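# Flip open the box lid and leave it standing

## Task

Swing the box's lid open until it is roughly upright or tipped past upright, with the box itself still sitting upright. At the start the lid's tab sits tucked inside the wall with the thumb notch. Finish by releasing the box and pulling the grippers away; the lid only counts as open if it stays that way without the robot holding it.

## Robot and tools

Robot: two arms, left_arm and right_arm, each with six joints and a parallel gripper. The names are labels only and do not match the sides of any camera image. In the shared scene frame the origin lies on the table surface midway between the arms, +z is up, +x runs out across the table, and left_arm sits toward +y. Positions are in metres; orientations are quaternions in w, x, y, z order.

Gripper geometry: the fingers extend along the gripper's own +z axis and close along its y axis. The reported end-effector point is between the finger pads, roughly 1 cm short of the tips. Reported hand positions can be somewhat wrong, more so when the arm is stretched far.

Tool execute_actions, argument actions (a list holding one item or nothing), plus optional pictures (true/false).
- Empty list {"actions": []}: no command; returns current state together with camera images.
- Motion item {"rows": [...], "steps": N}: N is 1 to 15 control steps, each 1/30 s, default 15, and must be at least 6. rows holds 1 to 15 rows; row k is applied on step k, and if rows run out the final row keeps being applied.
- Wait item {"steps": N} with no rows: N up to 300; no new command, it returns once that many steps have elapsed since the previous result (time spent composing the reply is included).
- Images arrive only for an empty list or when pictures is true.

Each row is one flat list of 14 numbers covering both arms, always all 14 even when one arm should hold still: left_arm waist, shoulder, elbow, wrist pitch, wrist yaw, wrist roll, opening, then right_arm in the same seven-slot order. Joint values are absolute target angles in radians, in the same units and order that the Joint positions line reports, not offsets. Nominal ranges per arm: waist -2.618 to 3.054, shoulder 0.000 to 3.142, elbow 0.000 to 3.142, wrist pitch -1.571 to 1.571, wrist yaw -1.571 to 1.571, wrist roll -2.094 to 2.094. The true stops may be up to 0.036 rad either side of these. A target more than 0.036 rad outside a range, and also beyond the joint's last reported angle, makes the whole call rejected, and nothing is sent. A target past the real stop is clipped to it, and the result then reports "joint sent to its limit" (possibly referring to an earlier motion still running); the absence of that message does not prove there is room left. Opening is an absolute value from -1 (closed) to +1 (fully open, about 0.094 m between pads).

Speed limits: each step, a joint's target is kept within a fixed distance of its measured angle (waist 0.202, shoulder 0.258, elbow 0.238, wrist pitch 0.573, wrist yaw and roll 0.522 rad), and if the targets would move the hand more than 70 mm from where it is, all joints of that arm are pulled back proportionally. Large moves therefore need several calls or time to settle.

Timing: the simulation keeps running while the operator thinks. A motion's result is captured 6 steps before it finishes; those last steps execute afterwards, before the next command begins. Between calls, arms keep heading toward the latest row until everything has nearly stopped (a stalled or very slow move counts as stopped) or a step is HELD; after that, only a fresh action moves them further, though fingers already in motion finish opening or closing.

Result lines: the state line gives each gripper's position and quaternion, left_arm then right_arm separated by |. Joint positions and Joint velocities list, per arm, the six joints (rad, rad/s) and then the pad gap (m, m/s). grip_measured is the measured finger opening on the same -1..1 scale you command; each gripper may read off by about 1 mm, consistently within a scene. Away from the extremes, fingers are driven to where grip_measured would equal your number, so to hold something command about 0.03 below its grip_measured value (less margin grips more gently). Pad force tops out near 50 to 62 N, lower on some grippers and on parts thinner than about 2 mm; a first contact can spike higher. "joint command not followed" means the clearance check altered or stopped joint targets on some steps while the rest ran. HELD marks steps where some or all of your row was not delivered. MOTOR HOT appears from 75 °C; at 90 °C that arm halts for 10 s (then this threshold is disabled for 5 minutes, after which 90 °C halts it again); at 100 °C the arm and its gripper go limp and drop until cooled. These halts show as OVER-TEMPERATURE FAULT. Carrying loads heats motors, even during thinking; some heat persists into later scenes.

Tool zoom_image: camera (cam_high 504x504, cam_low 504x504, cam_left_wrist 616x616, cam_right_wrist 616x616) and region [x0, y0, x1, y1] in pixels of that camera's latest full image, origin top-left, at most 504 by 504. Returns an enlarged view.

Tool finished_scene: argument scene, the number of the current scene. It ends that scene irreversibly, reports whether the goal was met, and moves on. Answering without any tool call ends everything.

Cautions: never let an object leave the table; keep the arms from colliding or pushing hard on each other; avoid drops, slipping grasps, slamming and forceful shoving; expect occasional brief pulls on held parts or nudges to loose ones. Release and withdraw before ending, and confirm the lid stays open on its own.

Each tool is called as name([rows], argument=value, ...), one row to a line, values as JSON.

## Session

execute_actions(actions=[])

Scene clock: 0.00 s of 4100.00 s.
left_arm: end_effector_position=(+0.3879, +0.5103, +0.3224) grip_measured=+1.000 end_effector_quat_wxyz=(+0.738, -0.428, +0.511, -0.104) | right_arm: end_effector_position=(+0.2664, +0.0848, +0.3929) grip_measured=+1.000 end_effector_quat_wxyz=(+0.616, -0.451, +0.604, +0.230)
Joint positions: left_arm=[ 0.304  1.46   0.869  0.704 -0.187 -0.815  0.094] | right_arm=[ 0.82   1.496  1.434 -0.074 -0.108 -0.298  0.094]
Joint velocities: left_arm=[ 0.007 -0.017 -0.007  0.037  0.037 -0.081  0.   ] | right_arm=[-0.017  0.012 -0.002 -0.051  0.037  0.007  0.   ]
Motor temperatures (°C, as the motors report them): left_arm=[25 25 28 26 24 23] | right_arm=[24 24 28 27 26 25]

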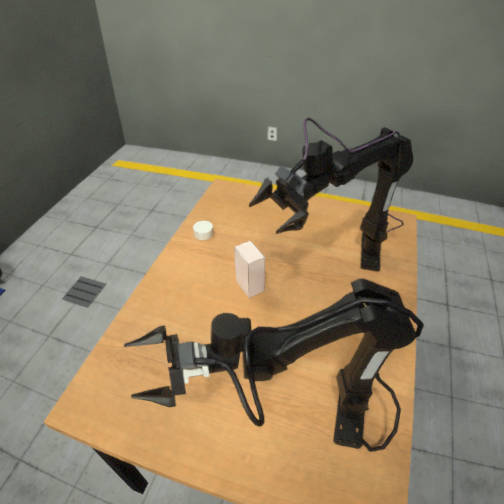

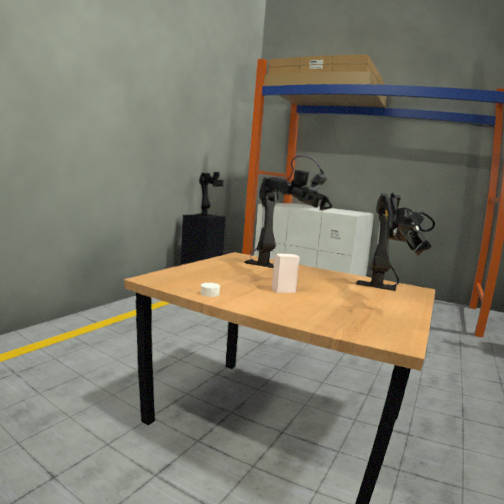

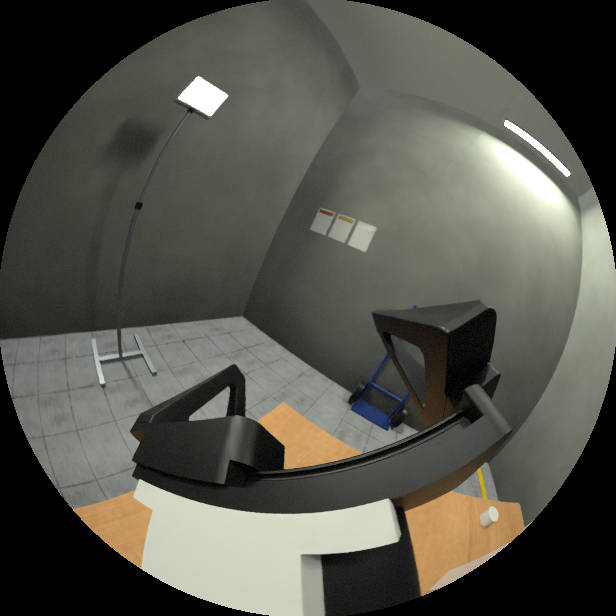

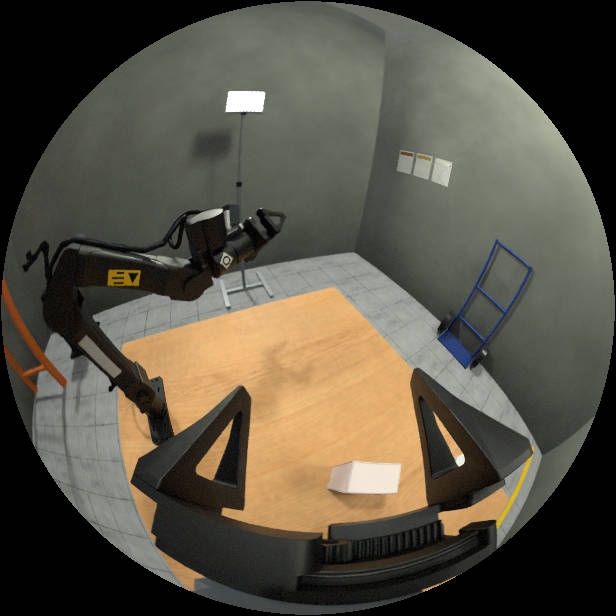

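execute_actions([
  {"rows":[[-0.7,1.169,0.276,0.49,0,0,1,0.6,1.0,1.0,0,0,0,1]]},
])

execute_actions([
  {"steps":15},
])

execute_actions([
  {"rows":[[-0.7,1.169,0.276,0.49,0,0,1,0.6,1.169,0.276,0.49,0,0,1]]},
])

execute_actions([
  {"steps":50},
], pictures=true)

Scene clock: 0.63 s of 4100.00 s.
left_arm: end_effector_position=(+0.3586, +0.3372, +0.2276) grip_measured=+1.000 end_effector_quat_wxyz=(+0.666, -0.163, +0.724, -0.074) | right_arm: end_effector_position=(+0.2660, -0.0758, +0.3819) grip_measured=+1.000 end_effector_quat_wxyz=(+0.650, -0.265, +0.681, +0.207)
Joint positions: left_arm=[-0.028  1.21   0.506  0.602 -0.075 -0.341  0.094] | right_arm=[ 0.596  1.027  1.004 -0.047 -0.013 -0.064  0.094]
Joint velocities: left_arm=[-1.145 -0.095 -1.16  -0.242  0.3    1.048  0.   ] | right_arm=[-0.012 -0.803 -0.007  0.125 -0.007  0.359  0.   ]
Motor temperatures (°C, as the motors report them): left_arm=[25 26 28 26 24 23] | right_arm=[24 24 28 27 26 25]
Steps of this call (steps 1 to 10: nothing new was sent; steps 11 to 19: the first 9 steps of this action). Readings (joint positions):
11: left_arm=[0.294 1.442 0.852 0.692 -0.180 -0.769] | right_arm=[0.807 1.478 1.407 -0.051 -0.108 -0.272]
12: left_arm=[0.269 1.401 0.810 0.669 -0.168 -0.710] | right_arm=[0.780 1.440 1.354 -0.039 -0.106 -0.241]
14: left_arm=[0.188 1.310 0.712 0.635 -0.136 -0.591] | right_arm=[0.696 1.334 1.229 -0.029 -0.081 -0.180]
18: left_arm=[0.013 1.216 0.546 0.609 -0.084 -0.380] | right_arm=[0.596 1.062 1.009 -0.048 -0.016 -0.078]
19: the state above

Scene clock: 1.13 s of 4100.00 s.
left_arm: end_effector_position=(+0.2376, +0.1030, +0.1036) grip_measured=+1.000 end_effector_quat_wxyz=(+0.511, +0.257, +0.801, -0.177) | right_arm: end_effector_position=(+0.2587, -0.0825, +0.4084) grip_measured=+1.000 end_effector_quat_wxyz=(+0.676, -0.235, +0.658, +0.232)
Joint positions: left_arm=[-0.701  1.19   0.277  0.485  0.007 -0.02   0.094] | right_arm=[ 0.596  0.99   1.004  0.008 -0.009 -0.012  0.094]
Joint velocities: left_arm=[-0.002 -0.022  0.002 -0.007  0.007  0.139  0.   ] | right_arm=[-0.007  0.002  0.002  0.066  0.051  0.007  0.   ]
Motor temperatures (°C, as the motors report them): left_arm=[25 26 28 26 24 23] | right_arm=[24 24 28 27 26 25]
Kept back: nothing.
Steps of this call (steps 1 to 6: the last 6 steps of your previous action; steps 7 to 15: the robot went on to your last target). Readings (joint positions):
1: left_arm=[-0.069 1.208 0.466 0.595 -0.068 -0.304] | right_arm=[0.596 1.006 1.004 -0.030 -0.012 -0.053]
2: left_arm=[-0.112 1.207 0.426 0.585 -0.062 -0.269] | right_arm=[0.596 0.994 1.004 -0.010 -0.011 -0.045]
4: left_arm=[-0.217 1.207 0.353 0.555 -0.052 -0.195] | right_arm=[0.596 0.990 1.004 0.011 -0.010 -0.032]
8: left_arm=[-0.508 1.207 0.279 0.491 -0.027 -0.084] | right_arm=[0.596 0.990 1.004 0.008 -0.009 -0.019]
15: the state above

Scene clock: 1.43 s of 4100.00 s.
left_arm: end_effector_position=(+0.2377, +0.1032, +0.1036) grip_measured=+1.000 end_effector_quat_wxyz=(+0.512, +0.262, +0.799, -0.174) | right_arm: end_effector_position=(+0.2782, -0.0673, +0.2166) grip_measured=+1.000 end_effector_quat_wxyz=(+0.596, -0.260, +0.732, +0.206)
Joint positions: left_arm=[-0.701  1.19   0.277  0.485  0.006 -0.007  0.094] | right_arm=[ 0.596  1.161  0.544  0.409 -0.009 -0.012  0.094]
Joint velocities: left_arm=[-0.002 -0.012  0.002  0.022 -0.007  0.066  0.   ] | right_arm=[-0.002  0.198 -1.927  0.168  0.037  0.037  0.   ]
Motor temperatures (°C, as the motors report them): left_arm=[25 26 28 26 24 23] | right_arm=[24 24 28 27 26 25]
Steps of this call (steps 1 to 9: the first 9 steps of this action). Readings (joint positions):
1: left_arm=[-0.701 1.190 0.277 0.485 0.007 -0.017] | right_arm=[0.596 1.000 0.975 0.083 -0.009 -0.012]
2: left_arm=[-0.701 1.190 0.277 0.485 0.006 -0.015] | right_arm=[0.596 1.018 0.934 0.184 -0.009 -0.012]
4: left_arm=[-0.701 1.190 0.277 0.485 0.006 -0.011] | right_arm=[0.596 1.070 0.844 0.299 -0.009 -0.012]
8: left_arm=[-0.701 1.190 0.277 0.485 0.006 -0.008] | right_arm=[0.596 1.151 0.610 0.397 -0.009 -0.012]
9: the state above

Scene clock: 3.10 s of 4100.00 s.
left_arm: end_effector_position=(+0.2377, +0.1032, +0.1036) grip_measured=+1.000 end_effector_quat_wxyz=(+0.513, +0.263, +0.799, -0.173) | right_arm: end_effector_position=(+0.2362, -0.1003, +0.0971) grip_measured=+1.000 end_effector_quat_wxyz=(+0.506, -0.282, +0.796, +0.176)
Joint positions: left_arm=[-0.701  1.19   0.277  0.485  0.006 -0.005  0.094] | right_arm=[ 0.596  1.177  0.253  0.483 -0.008 -0.01   0.094]
Joint velocities: left_arm=[-0.002  0.007 -0.007 -0.022 -0.066 -0.037  0.   ] | right_arm=[-0.002 -0.022 -0.002 -0.022 -0.022 -0.007  0.   ]
Motor temperatures (°C, as the motors report them): left_arm=[25 26 28 27 24 23] | right_arm=[24 24 28 28 26 25]
Kept back: nothing.
Steps of this call (steps 1 to 6: the last 6 steps of your previous action; steps 7 to 45: the robot went on to your last target; steps 46 to 50: nothing new was sent). Readings (joint positions):
1: left_arm=[-0.701 1.190 0.277 0.485 0.006 -0.007] | right_arm=[0.596 1.166 0.475 0.418 -0.009 -0.012]
2: left_arm=[-0.701 1.190 0.277 0.485 0.006 -0.007] | right_arm=[0.596 1.168 0.406 0.427 -0.008 -0.011]
4: left_arm=[-0.701 1.190 0.277 0.485 0.006 -0.006] | right_arm=[0.596 1.171 0.298 0.419 -0.008 -0.010]
8: left_arm=[-0.701 1.190 0.277 0.485 0.006 -0.006] | right_arm=[0.596 1.177 0.253 0.410 -0.008 -0.010]
50: the state above
All arms were judged still, so your last target was given up. Only a new action makes them travel on or press farther. Fingers that are still opening or closing keep moving.

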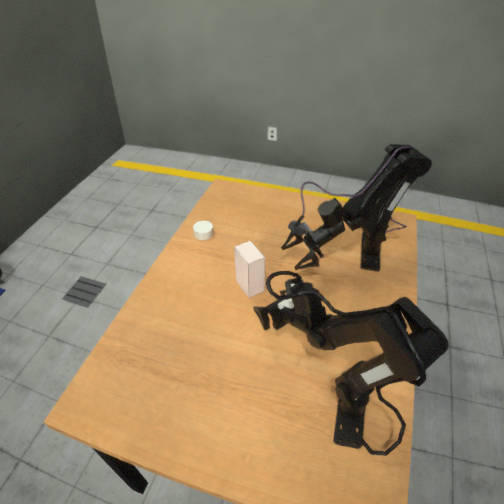

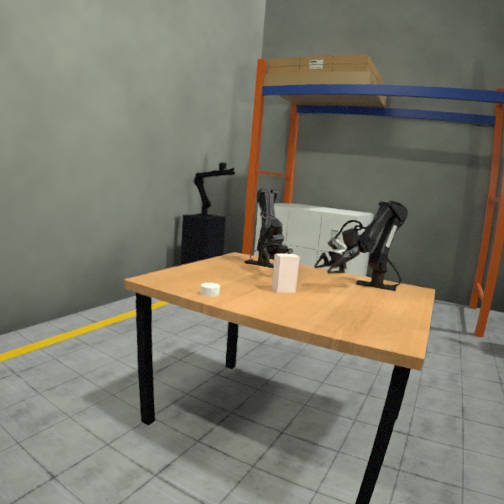

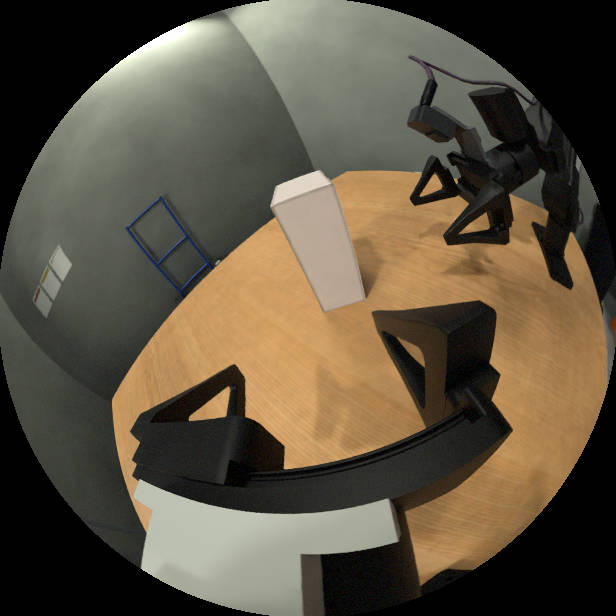

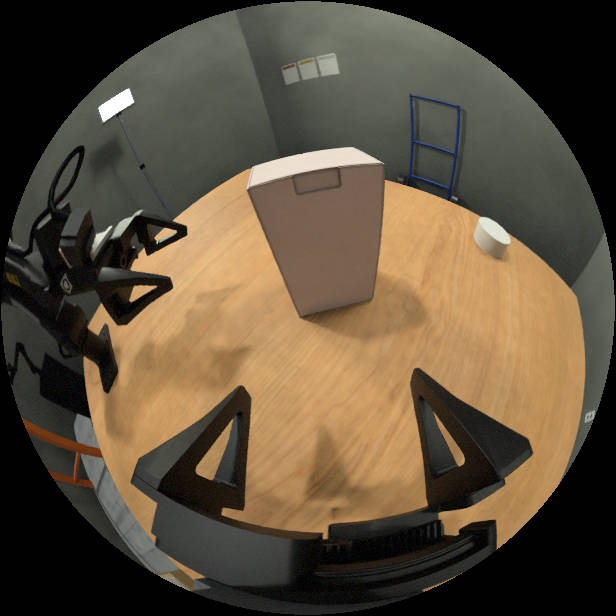

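execute_actions([
  {"rows":[[-0.76,1.764,0.521,0.843,0,0,1,0.6,1.169,0.276,0.49,0,0,-1]]},
])

execute_actions([
  {"rows":[[-0.76,1.94,0.82,0.75,0,0,1,0.6,1.169,0.276,0.49,0,0,-1]]},
])

execute_actions([
  {"steps":30},
], pictures=true)

Scene clock: 3.70 s of 4100.00 s.
left_arm: end_effector_position=(+0.2957, +0.0341, +0.0636) grip_measured=+1.000 end_effector_quat_wxyz=(+0.507, +0.282, +0.793, -0.184) | right_arm: end_effector_position=(+0.2362, -0.1003, +0.0971) grip_measured=-0.976 end_effector_quat_wxyz=(+0.506, -0.282, +0.796, +0.176)
Joint positions: left_arm=[-0.751  1.757  0.53   0.795  0.003 -0.005  0.094] | right_arm=[ 0.596  1.177  0.253  0.483 -0.008 -0.01   0.001]
Joint velocities: left_arm=[-0.007  0.813 -0.12  -0.139  0.007  0.037  0.   ] | right_arm=[ 0.002 -0.012 -0.012  0.022 -0.066  0.022 -0.011]
Motor temperatures (°C, as the motors report them): left_arm=[25 26 28 27 24 23] | right_arm=[24 24 28 28 26 25]
Steps of this call (steps 1 to 9: nothing new was sent; steps 10 to 18: the first 9 steps of this action). Readings (joint positions):
10: left_arm=[-0.705 1.215 0.290 0.509 0.003 -0.005] | right_arm=[0.596 1.177 0.253 0.483 -0.008 -0.010]
11: left_arm=[-0.714 1.274 0.326 0.545 0.003 -0.005] | right_arm=[0.596 1.177 0.253 0.483 -0.008 -0.010]
13: left_arm=[-0.734 1.433 0.426 0.646 0.003 -0.005] | right_arm=[0.596 1.177 0.253 0.483 -0.008 -0.010]
17: left_arm=[-0.751 1.723 0.532 0.798 0.003 -0.005] | right_arm=[0.596 1.177 0.253 0.483 -0.008 -0.010]
18: the state above

Scene clock: 4.20 s of 4100.00 s.
left_arm: end_effector_position=(+0.3507, -0.0110, +0.0760) grip_measured=+1.000 end_effector_quat_wxyz=(+0.530, +0.277, +0.778, -0.192) | right_arm: end_effector_position=(+0.2362, -0.1003, +0.0971) grip_measured=-0.982 end_effector_quat_wxyz=(+0.506, -0.282, +0.796, +0.176)
Joint positions: left_arm=[-0.751  1.946  0.804  0.77   0.003 -0.005  0.094] | right_arm=[ 0.596  1.177  0.253  0.483 -0.008 -0.01   0.001]
Joint velocities: left_arm=[ 0.007  0.007 -0.002 -0.051 -0.007  0.007  0.   ] | right_arm=[-0.007 -0.002  0.017 -0.022 -0.066  0.007  0.   ]
Motor temperatures (°C, as the motors report them): left_arm=[25 26 28 27 24 23] | right_arm=[24 24 28 28 26 25]
Steps of this call (steps 1 to 6: the last 6 steps of your previous action; steps 7 to 15: the first 9 steps of this action). Readings (joint positions):
7: left_arm=[-0.751 1.804 0.548 0.800 0.003 -0.005] | right_arm=[0.596 1.177 0.253 0.483 -0.008 -0.010]
8: left_arm=[-0.751 1.850 0.612 0.783 0.003 -0.005] | right_arm=[0.596 1.177 0.253 0.483 -0.008 -0.010]
10: left_arm=[-0.751 1.931 0.741 0.765 0.003 -0.005] | right_arm=[0.596 1.177 0.253 0.483 -0.008 -0.010]
14: left_arm=[-0.751 1.946 0.804 0.770 0.003 -0.005] | right_arm=[0.596 1.177 0.253 0.483 -0.008 -0.010]
15: the state above

Scene clock: 5.20 s of 4100.00 s.
left_arm: end_effector_position=(+0.3498, -0.0103, +0.0733) grip_measured=+1.000 end_effector_quat_wxyz=(+0.526, +0.278, +0.781, -0.191) | right_arm: end_effector_position=(+0.2362, -0.1003, +0.0971) grip_measured=-0.982 end_effector_quat_wxyz=(+0.506, -0.282, +0.796, +0.176)
Joint positions: left_arm=[-0.751  1.946  0.804  0.758  0.003 -0.005  0.094] | right_arm=[ 0.596  1.177  0.253  0.483 -0.008 -0.01   0.001]
Joint velocities: left_arm=[-0.007 -0.017  0.007  0.007  0.007 -0.022  0.   ] | right_arm=[-0.002 -0.007  0.012 -0.051 -0.066  0.007  0.001]
Motor temperatures (°C, as the motors report them): left_arm=[25 26 28 27 24 23] | right_arm=[24 25 28 29 26 25]
Kept back: nothing.
Steps of this call (steps 1 to 6: the last 6 steps of your previous action; steps 7 to 30: the robot went on to your last target). Readings (joint positions):
1: left_arm=[-0.751 1.946 0.804 0.767 0.003 -0.005] | right_arm=[0.596 1.177 0.253 0.483 -0.008 -0.010]
2: left_arm=[-0.751 1.946 0.804 0.763 0.003 -0.005] | right_arm=[0.596 1.177 0.253 0.483 -0.008 -0.010]
4: left_arm=[-0.751 1.946 0.804 0.761 0.003 -0.005] | right_arm=[0.596 1.177 0.253 0.483 -0.008 -0.010]
8: left_arm=[-0.751 1.946 0.804 0.759 0.003 -0.005] | right_arm=[0.596 1.177 0.253 0.483 -0.008 -0.010]
30: the state above
All arms were judged still, so your last target was given up. Only a new action makes them travel on or press farther. Fingers that are still opening or closing keep moving.

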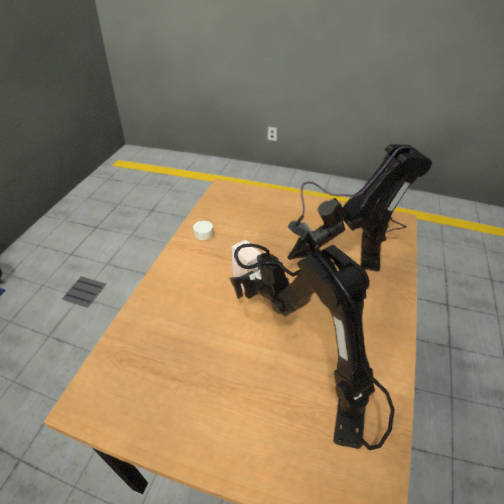

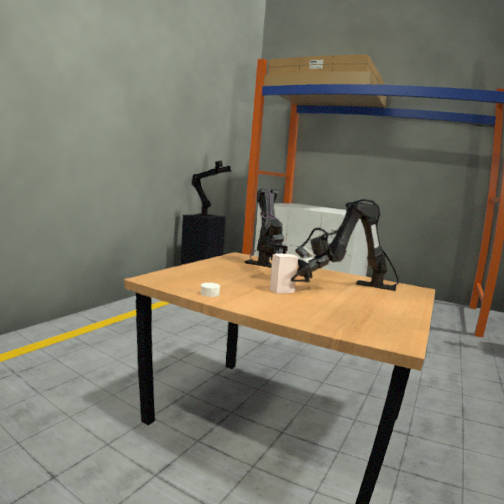

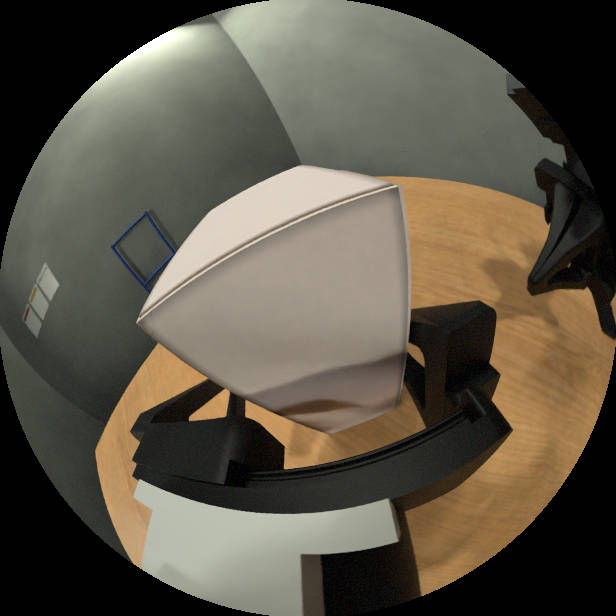

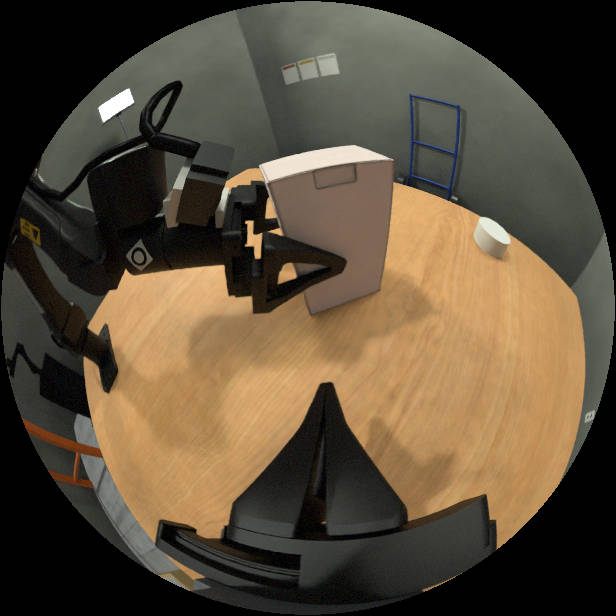

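execute_actions([
  {"rows":[[-0.77,1.90,0.755,0.77,0,0,0.5,0.6,1.169,0.276,0.49,0,0,-1]]},
])

execute_actions([
  {"rows":[[-0.77,1.90,0.755,0.77,0,0,-0.4,0.6,1.169,0.276,0.49,0,0,-1]]},
])

execute_actions([
  {"steps":30},
], pictures=true)

Scene clock: 5.73 s of 4100.00 s.
left_arm: end_effector_position=(+0.3409, -0.0091, +0.0738) grip_measured=+0.501 end_effector_quat_wxyz=(+0.523, +0.282, +0.781, -0.192) | right_arm: end_effector_position=(+0.2362, -0.1003, +0.0971) grip_measured=-0.982 end_effector_quat_wxyz=(+0.506, -0.282, +0.796, +0.176)
Joint positions: left_arm=[-0.76   1.921  0.773  0.76   0.002 -0.005  0.071] | right_arm=[ 0.596  1.177  0.253  0.483 -0.008 -0.01   0.001]
Joint velocities: left_arm=[-0.017 -0.002  0.007 -0.066 -0.037  0.037 -0.   ] | right_arm=[-0.002 -0.002 -0.007  0.022 -0.007 -0.066 -0.   ]
Motor temperatures (°C, as the motors report them): left_arm=[25 26 28 27 24 23] | right_arm=[24 25 28 29 26 25]
Steps of this call (steps 1 to 7: nothing new was sent; steps 8 to 16: the first 9 steps of this action). Readings (joint positions):
8: left_arm=[-0.751 1.943 0.800 0.759 0.003 -0.005] | right_arm=[0.596 1.177 0.253 0.483 -0.008 -0.010]
9: left_arm=[-0.753 1.936 0.791 0.759 0.002 -0.005] | right_arm=[0.596 1.177 0.253 0.483 -0.008 -0.010]
11: left_arm=[-0.757 1.924 0.777 0.759 0.002 -0.005] | right_arm=[0.596 1.177 0.253 0.483 -0.008 -0.010]
15: left_arm=[-0.760 1.921 0.773 0.760 0.002 -0.005] | right_arm=[0.596 1.177 0.253 0.483 -0.008 -0.010]
16: the state above

Scene clock: 6.23 s of 4100.00 s.
left_arm: end_effector_position=(+0.3410, -0.0091, +0.0739) grip_measured=+0.150 end_effector_quat_wxyz=(+0.524, +0.282, +0.781, -0.192) | right_arm: end_effector_position=(+0.2362, -0.1003, +0.0971) grip_measured=-0.982 end_effector_quat_wxyz=(+0.506, -0.282, +0.796, +0.176)
Joint positions: left_arm=[-0.76   1.921  0.773  0.76   0.002 -0.004  0.054] | right_arm=[ 0.596  1.177  0.253  0.483 -0.008 -0.01   0.001]
Joint velocities: left_arm=[ 0.007 -0.007  0.002  0.022 -0.007 -0.051 -0.   ] | right_arm=[-0.002 -0.007 -0.017 -0.022  0.007 -0.007  0.   ]
Motor temperatures (°C, as the motors report them): left_arm=[25 26 28 27 24 23] | right_arm=[24 25 29 29 26 25]
Steps of this call (steps 1 to 6: the last 6 steps of your previous action; steps 7 to 15: the first 9 steps of this action). Readings (joint positions):
7: left_arm=[-0.760 1.921 0.773 0.760 0.003 -0.005] | right_arm=[0.596 1.177 0.253 0.483 -0.008 -0.010]
8: left_arm=[-0.760 1.921 0.773 0.760 0.002 -0.004] | right_arm=[0.596 1.177 0.253 0.483 -0.008 -0.010]
10: left_arm=[-0.760 1.921 0.773 0.760 0.002 -0.004] | right_arm=[0.596 1.177 0.253 0.483 -0.008 -0.010]
14: left_arm=[-0.760 1.921 0.773 0.760 0.002 -0.004] | right_arm=[0.596 1.177 0.253 0.483 -0.008 -0.010]
15: the state above

Scene clock: 7.23 s of 4100.00 s.
left_arm: end_effector_position=(+0.3410, -0.0091, +0.0739) grip_measured=+0.150 end_effector_quat_wxyz=(+0.524, +0.282, +0.781, -0.192) | right_arm: end_effector_position=(+0.2362, -0.1003, +0.0971) grip_measured=-0.982 end_effector_quat_wxyz=(+0.506, -0.282, +0.796, +0.176)
Joint positions: left_arm=[-0.76   1.921  0.773  0.76   0.002 -0.004  0.054] | right_arm=[ 0.596  1.177  0.253  0.483 -0.008 -0.01   0.001]
Joint velocities: left_arm=[-0.002  0.007  0.017 -0.081 -0.007 -0.007  0.   ] | right_arm=[-0.007  0.007 -0.002 -0.066 -0.022 -0.037 -0.002]
Motor temperatures (°C, as the motors report them): left_arm=[25 27 28 27 24 23] | right_arm=[24 25 29 29 26 25]
Kept back: nothing.
Steps of this call (steps 1 to 6: the last 6 steps of your previous action; steps 7 to 15: the robot went on to your last target; steps 16 to 30: nothing new was sent). Readings (joint positions):
1: left_arm=[-0.760 1.921 0.773 0.760 0.002 -0.004] | right_arm=[0.596 1.177 0.253 0.483 -0.008 -0.010]
2: left_arm=[-0.760 1.921 0.773 0.760 0.002 -0.004] | right_arm=[0.596 1.177 0.253 0.483 -0.008 -0.010]
4: left_arm=[-0.760 1.921 0.773 0.760 0.002 -0.004] | right_arm=[0.596 1.177 0.253 0.483 -0.008 -0.010]
8: left_arm=[-0.760 1.921 0.773 0.760 0.002 -0.004] | right_arm=[0.596 1.177 0.253 0.483 -0.008 -0.010]
30: the state above
All arms were judged still, so your last target was given up. Only a new action makes them travel on or press farther. Fingers that are still opening or closing keep moving.

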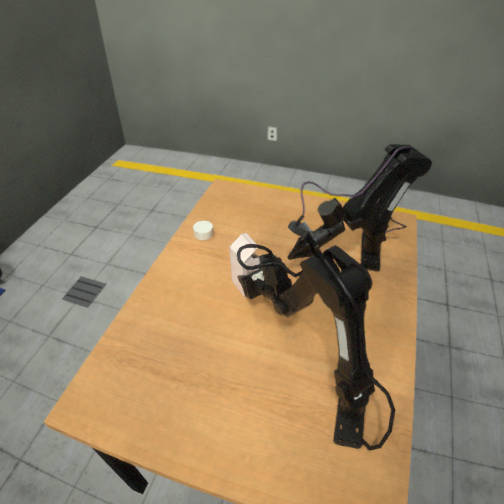

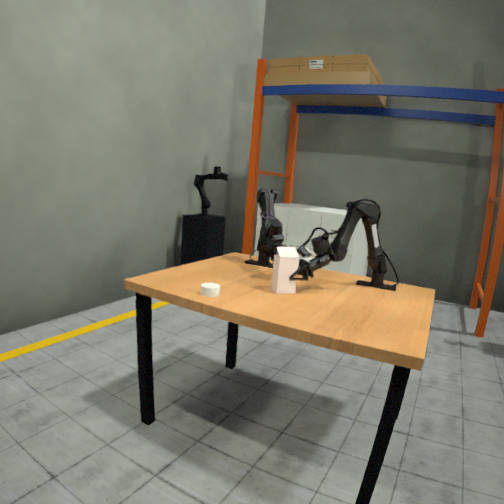

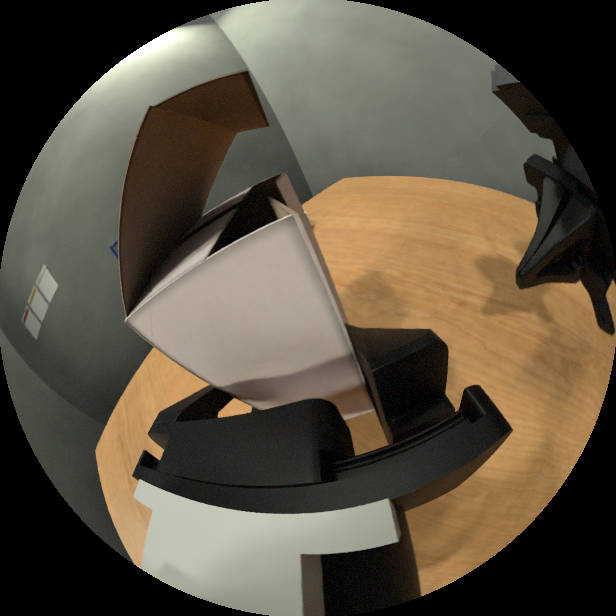

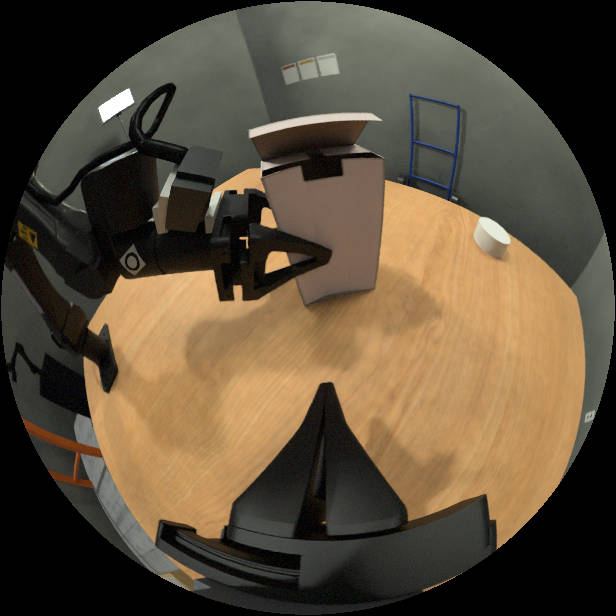

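execute_actions([
  {"rows":[[-0.77,1.90,0.755,0.77,0,0,0.11,0.56,1.349,0.525,0.64,0,0,-1]]},
])

execute_actions([
  {"steps":20},
], pictures=true)

Scene clock: 7.90 s of 4100.00 s.
left_arm: end_effector_position=(+0.3410, -0.0091, +0.0739) grip_measured=+0.150 end_effector_quat_wxyz=(+0.524, +0.282, +0.781, -0.192) | right_arm: end_effector_position=(+0.3019, -0.0619, +0.1894) grip_measured=-0.982 end_effector_quat_wxyz=(+0.603, -0.249, +0.731, +0.200)
Joint positions: left_arm=[-0.76   1.921  0.773  0.76   0.002 -0.004  0.054] | right_arm=[ 0.571  1.341  0.519  0.628 -0.008 -0.01   0.001]
Joint velocities: left_arm=[-0.002  0.002 -0.012 -0.007  0.066  0.037 -0.001] | right_arm=[0.002 0.007 0.061 0.388 0.051 0.051 0.   ]
Motor temperatures (°C, as the motors report them): left_arm=[25 27 28 28 24 23] | right_arm=[24 25 29 29 26 25]
Steps of this call (steps 1 to 11: nothing new was sent; steps 12 to 20: the first 9 steps of this action). Readings (joint positions):
12: left_arm=[-0.760 1.921 0.773 0.760 0.002 -0.004] | right_arm=[0.594 1.195 0.273 0.483 -0.009 -0.010]
13: left_arm=[-0.760 1.921 0.773 0.760 0.002 -0.004] | right_arm=[0.589 1.238 0.315 0.486 -0.009 -0.010]
15: left_arm=[-0.760 1.921 0.773 0.760 0.002 -0.004] | right_arm=[0.580 1.310 0.412 0.513 -0.009 -0.010]
19: left_arm=[-0.760 1.921 0.773 0.760 0.002 -0.004] | right_arm=[0.571 1.341 0.514 0.610 -0.008 -0.010]
20: the state above

Scene clock: 8.57 s of 4100.00 s.
left_arm: end_effector_position=(+0.3410, -0.0091, +0.0739) grip_measured=+0.150 end_effector_quat_wxyz=(+0.524, +0.282, +0.781, -0.192) | right_arm: end_effector_position=(+0.3025, -0.0615, +0.1927) grip_measured=-0.982 end_effector_quat_wxyz=(+0.608, -0.248, +0.727, +0.202)
Joint positions: left_arm=[-0.76   1.921  0.773  0.76   0.002 -0.004  0.054] | right_arm=[ 0.571  1.341  0.519  0.641 -0.008 -0.01   0.001]
Joint velocities: left_arm=[-0.002 -0.007 -0.002 -0.051 -0.037  0.051 -0.001] | right_arm=[ 0.017 -0.012 -0.012 -0.037 -0.051 -0.022  0.001]
Motor temperatures (°C, as the motors report them): left_arm=[25 27 28 28 24 23] | right_arm=[24 25 29 29 26 25]
Kept back: nothing.
Steps of this call (steps 1 to 6: the last 6 steps of your previous action; steps 7 to 20: the robot went on to your last target). Readings (joint positions):
1: left_arm=[-0.760 1.921 0.773 0.760 0.002 -0.004] | right_arm=[0.571 1.341 0.519 0.639 -0.008 -0.010]
2: left_arm=[-0.760 1.921 0.773 0.760 0.002 -0.004] | right_arm=[0.571 1.341 0.519 0.641 -0.008 -0.010]
4: left_arm=[-0.760 1.921 0.773 0.760 0.002 -0.004] | right_arm=[0.571 1.341 0.519 0.641 -0.008 -0.010]
8: left_arm=[-0.760 1.921 0.773 0.760 0.002 -0.004] | right_arm=[0.571 1.341 0.519 0.641 -0.008 -0.010]
20: the state above

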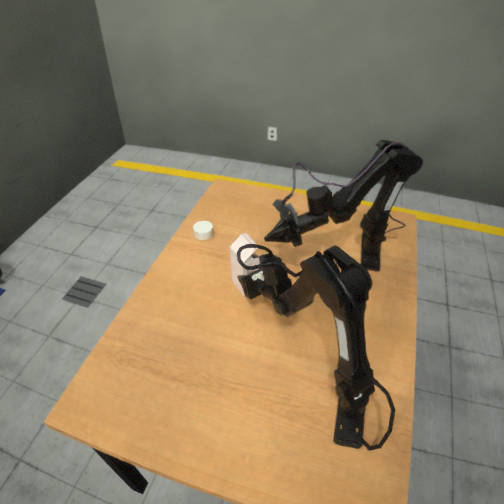

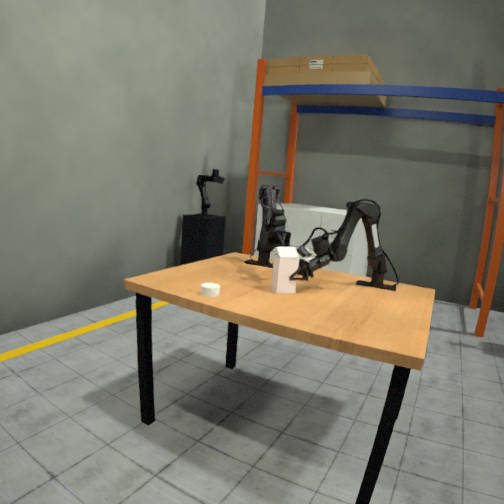

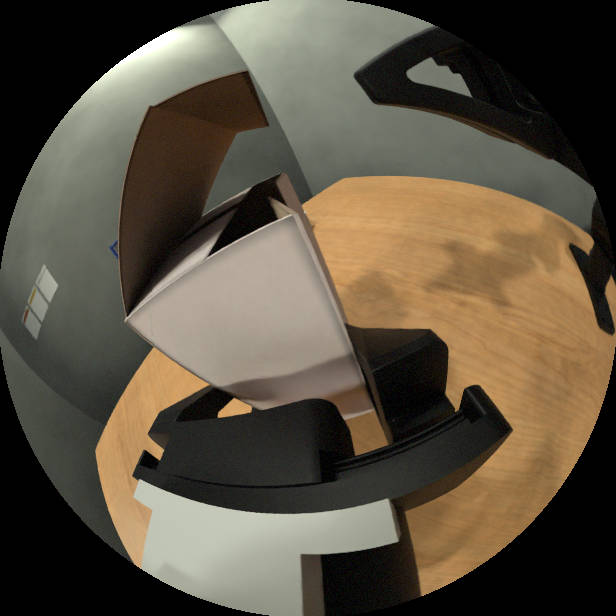

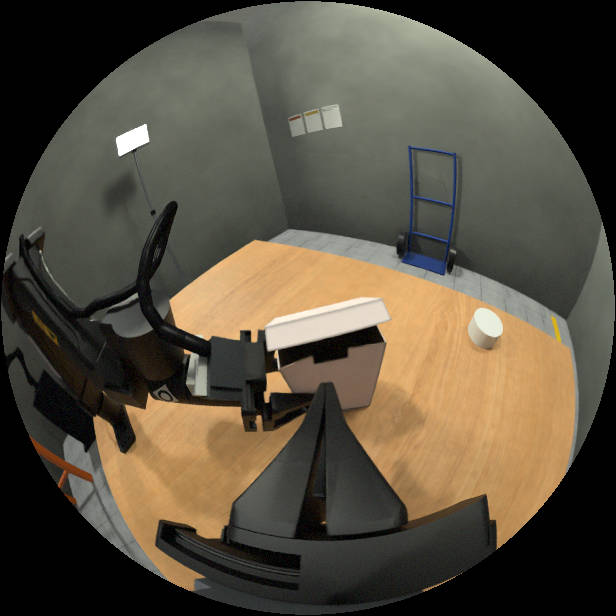

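execute_actions([
  {"rows":[[-0.77,1.90,0.755,0.77,0,0,0.11,0.54,1.36,0.525,0.59,0,0,-1]],"steps":9},
])

execute_actions([
  {"rows":[[-0.77,1.90,0.755,0.77,0,0,0.11,0.54,1.39,0.557,0.59,0,0,-1],[-0.77,1.90,0.755,0.77,0,0,0.11,0.54,1.421,0.589,0.59,0,0,-1],[-0.77,1.90,0.755,0.77,0,0,0.11,0.54,1.452,0.621,0.59,0,0,-1],[-0.77,1.90,0.755,0.77,0,0,0.11,0.54,1.483,0.653,0.59,0,0,-1],[-0.77,1.90,0.755,0.77,0,0,0.11,0.54,1.514,0.685,0.59,0,0,-1],[-0.77,1.90,0.755,0.77,0,0,0.11,0.54,1.545,0.717,0.59,0,0,-1],[-0.77,1.90,0.755,0.77,0,0,0.11,0.54,1.576,0.749,0.59,0,0,-1],[-0.77,1.90,0.755,0.77,0,0,0.11,0.54,1.607,0.781,0.59,0,0,-1],[-0.77,1.90,0.755,0.77,0,0,0.11,0.54,1.638,0.813,0.59,0,0,-1],[-0.77,1.90,0.755,0.77,0,0,0.11,0.54,1.669,0.845,0.59,0,0,-1],[-0.77,1.90,0.755,0.77,0,0,0.11,0.54,1.70,0.877,0.59,0,0,-1],[-0.77,1.90,0.755,0.77,0,0,0.11,0.54,1.731,0.909,0.59,0,0,-1],[-0.77,1.90,0.755,0.77,0,0,0.11,0.54,1.762,0.941,0.59,0,0,-1],[-0.77,1.90,0.755,0.77,0,0,0.11,0.54,1.793,0.973,0.59,0,0,-1],[-0.77,1.90,0.755,0.77,0,0,0.11,0.54,1.825,1.005,0.59,0,0,-1]]},
])

execute_actions([
  {"steps":30},
], pictures=true)

Scene clock: 9.27 s of 4100.00 s.
left_arm: end_effector_position=(+0.3410, -0.0091, +0.0739) grip_measured=+0.150 end_effector_quat_wxyz=(+0.524, +0.282, +0.781, -0.192) | right_arm: end_effector_position=(+0.3054, -0.0665, +0.1895) grip_measured=-0.982 end_effector_quat_wxyz=(+0.605, -0.244, +0.733, +0.196)
Joint positions: left_arm=[-0.76   1.921  0.773  0.76   0.002 -0.004  0.054] | right_arm=[ 0.557  1.341  0.519  0.628 -0.008 -0.01   0.001]
Joint velocities: left_arm=[-0.007 -0.002  0.002 -0.095  0.022  0.022  0.002] | right_arm=[-0.149  0.002  0.002 -0.198  0.051  0.037  0.001]
Motor temperatures (°C, as the motors report them): left_arm=[25 27 28 28 24 23] | right_arm=[24 25 29 30 26 25]
Steps of this call (steps 1 to 15: the robot went on to your last target; steps 16 to 18: nothing new was sent; steps 19 to 21: the first 3 steps of this action). Readings (joint positions):
19: left_arm=[-0.760 1.921 0.773 0.760 0.002 -0.004] | right_arm=[0.569 1.341 0.519 0.638 -0.008 -0.010]
20: left_arm=[-0.760 1.921 0.773 0.760 0.002 -0.004] | right_arm=[0.563 1.341 0.519 0.634 -0.008 -0.010]
21: the state above

Scene clock: 9.77 s of 4100.00 s.
left_arm: end_effector_position=(+0.3410, -0.0091, +0.0739) grip_measured=+0.150 end_effector_quat_wxyz=(+0.524, +0.282, +0.781, -0.192) | right_arm: end_effector_position=(+0.3534, -0.0361, +0.1812) grip_measured=-0.982 end_effector_quat_wxyz=(+0.588, -0.245, +0.747, +0.188)
Joint positions: left_arm=[-0.76   1.921  0.773  0.76   0.002 -0.004  0.054] | right_arm=[ 0.551  1.577  0.737  0.601 -0.006 -0.009  0.001]
Joint velocities: left_arm=[ 0.007 -0.007  0.002 -0.066 -0.037  0.051 -0.   ] | right_arm=[ 0.012  0.867  0.926  0.007 -0.007 -0.022  0.001]
Motor temperatures (°C, as the motors report them): left_arm=[25 27 28 28 24 23] | right_arm=[24 25 29 30 26 25]
Steps of this call (steps 1 to 6: the last 6 steps of your previous action; steps 7 to 15: the first 9 steps of this action). Readings (joint positions):
7: left_arm=[-0.760 1.921 0.773 0.760 0.002 -0.004] | right_arm=[0.551 1.345 0.521 0.610 -0.006 -0.009]
8: left_arm=[-0.760 1.921 0.773 0.760 0.002 -0.004] | right_arm=[0.551 1.359 0.531 0.610 -0.006 -0.009]
10: left_arm=[-0.760 1.921 0.773 0.760 0.002 -0.004] | right_arm=[0.551 1.413 0.575 0.605 -0.006 -0.009]
14: left_arm=[-0.760 1.921 0.773 0.760 0.002 -0.004] | right_arm=[0.551 1.546 0.704 0.601 -0.006 -0.009]
15: the state above

Scene clock: 10.77 s of 4100.00 s.
left_arm: end_effector_position=(+0.3416, -0.0083, +0.0738) grip_measured=+0.150 end_effector_quat_wxyz=(+0.524, +0.280, +0.782, -0.190) | right_arm: end_effector_position=(+0.4068, -0.0006, +0.1824) grip_measured=-0.982 end_effector_quat_wxyz=(+0.597, -0.241, +0.742, +0.188)
Joint positions: left_arm=[-0.761  1.921  0.773  0.76  -0.005 -0.006  0.054] | right_arm=[ 0.548  1.809  0.984  0.607 -0.002 -0.009  0.001]
Joint velocities: left_arm=[-0.007 -0.002 -0.007 -0.037 -0.022 -0.022  0.   ] | right_arm=[ 0.012  0.022  0.007 -0.022 -0.007 -0.022  0.   ]
Motor temperatures (°C, as the motors report them): left_arm=[25 28 28 28 24 23] | right_arm=[24 25 29 30 26 25]
Kept back: nothing.
Steps of this call (steps 1 to 6: the last 6 steps of your previous action; steps 7 to 30: the robot went on to your last target). Readings (joint positions):
1: left_arm=[-0.760 1.921 0.773 0.760 0.002 -0.004] | right_arm=[0.551 1.607 0.769 0.601 -0.006 -0.009]
2: left_arm=[-0.760 1.921 0.773 0.760 0.002 -0.004] | right_arm=[0.551 1.637 0.802 0.601 -0.006 -0.009]
4: left_arm=[-0.760 1.921 0.773 0.760 0.002 -0.004] | right_arm=[0.551 1.697 0.867 0.600 -0.006 -0.009]
8: left_arm=[-0.760 1.921 0.773 0.760 -0.001 -0.006] | right_arm=[0.550 1.801 0.975 0.605 -0.003 -0.009]
30: the state above
All arms were judged still, so your last target was given up. Only a new action makes them travel on or press farther. Fingers that are still opening or closing keep moving.

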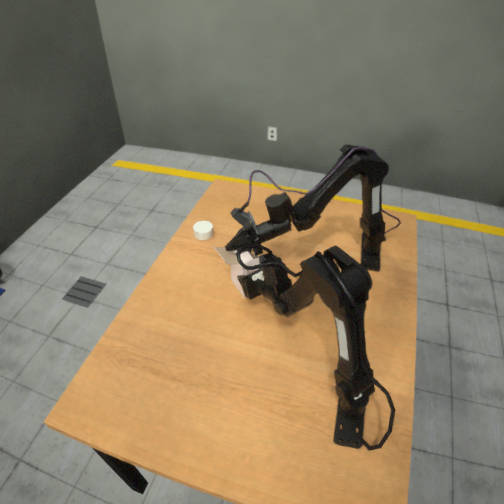

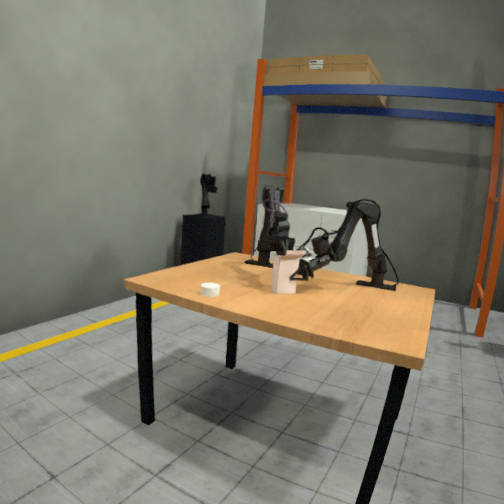

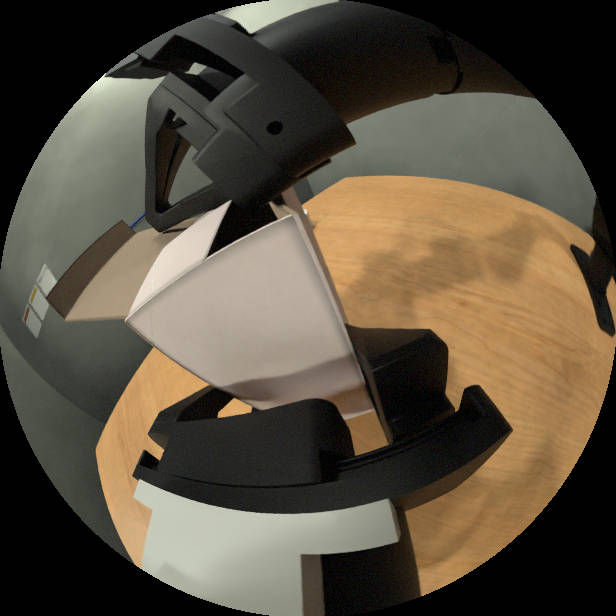

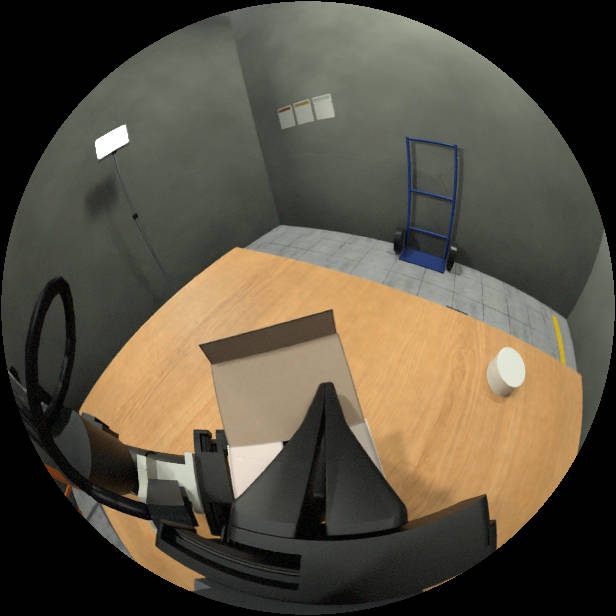

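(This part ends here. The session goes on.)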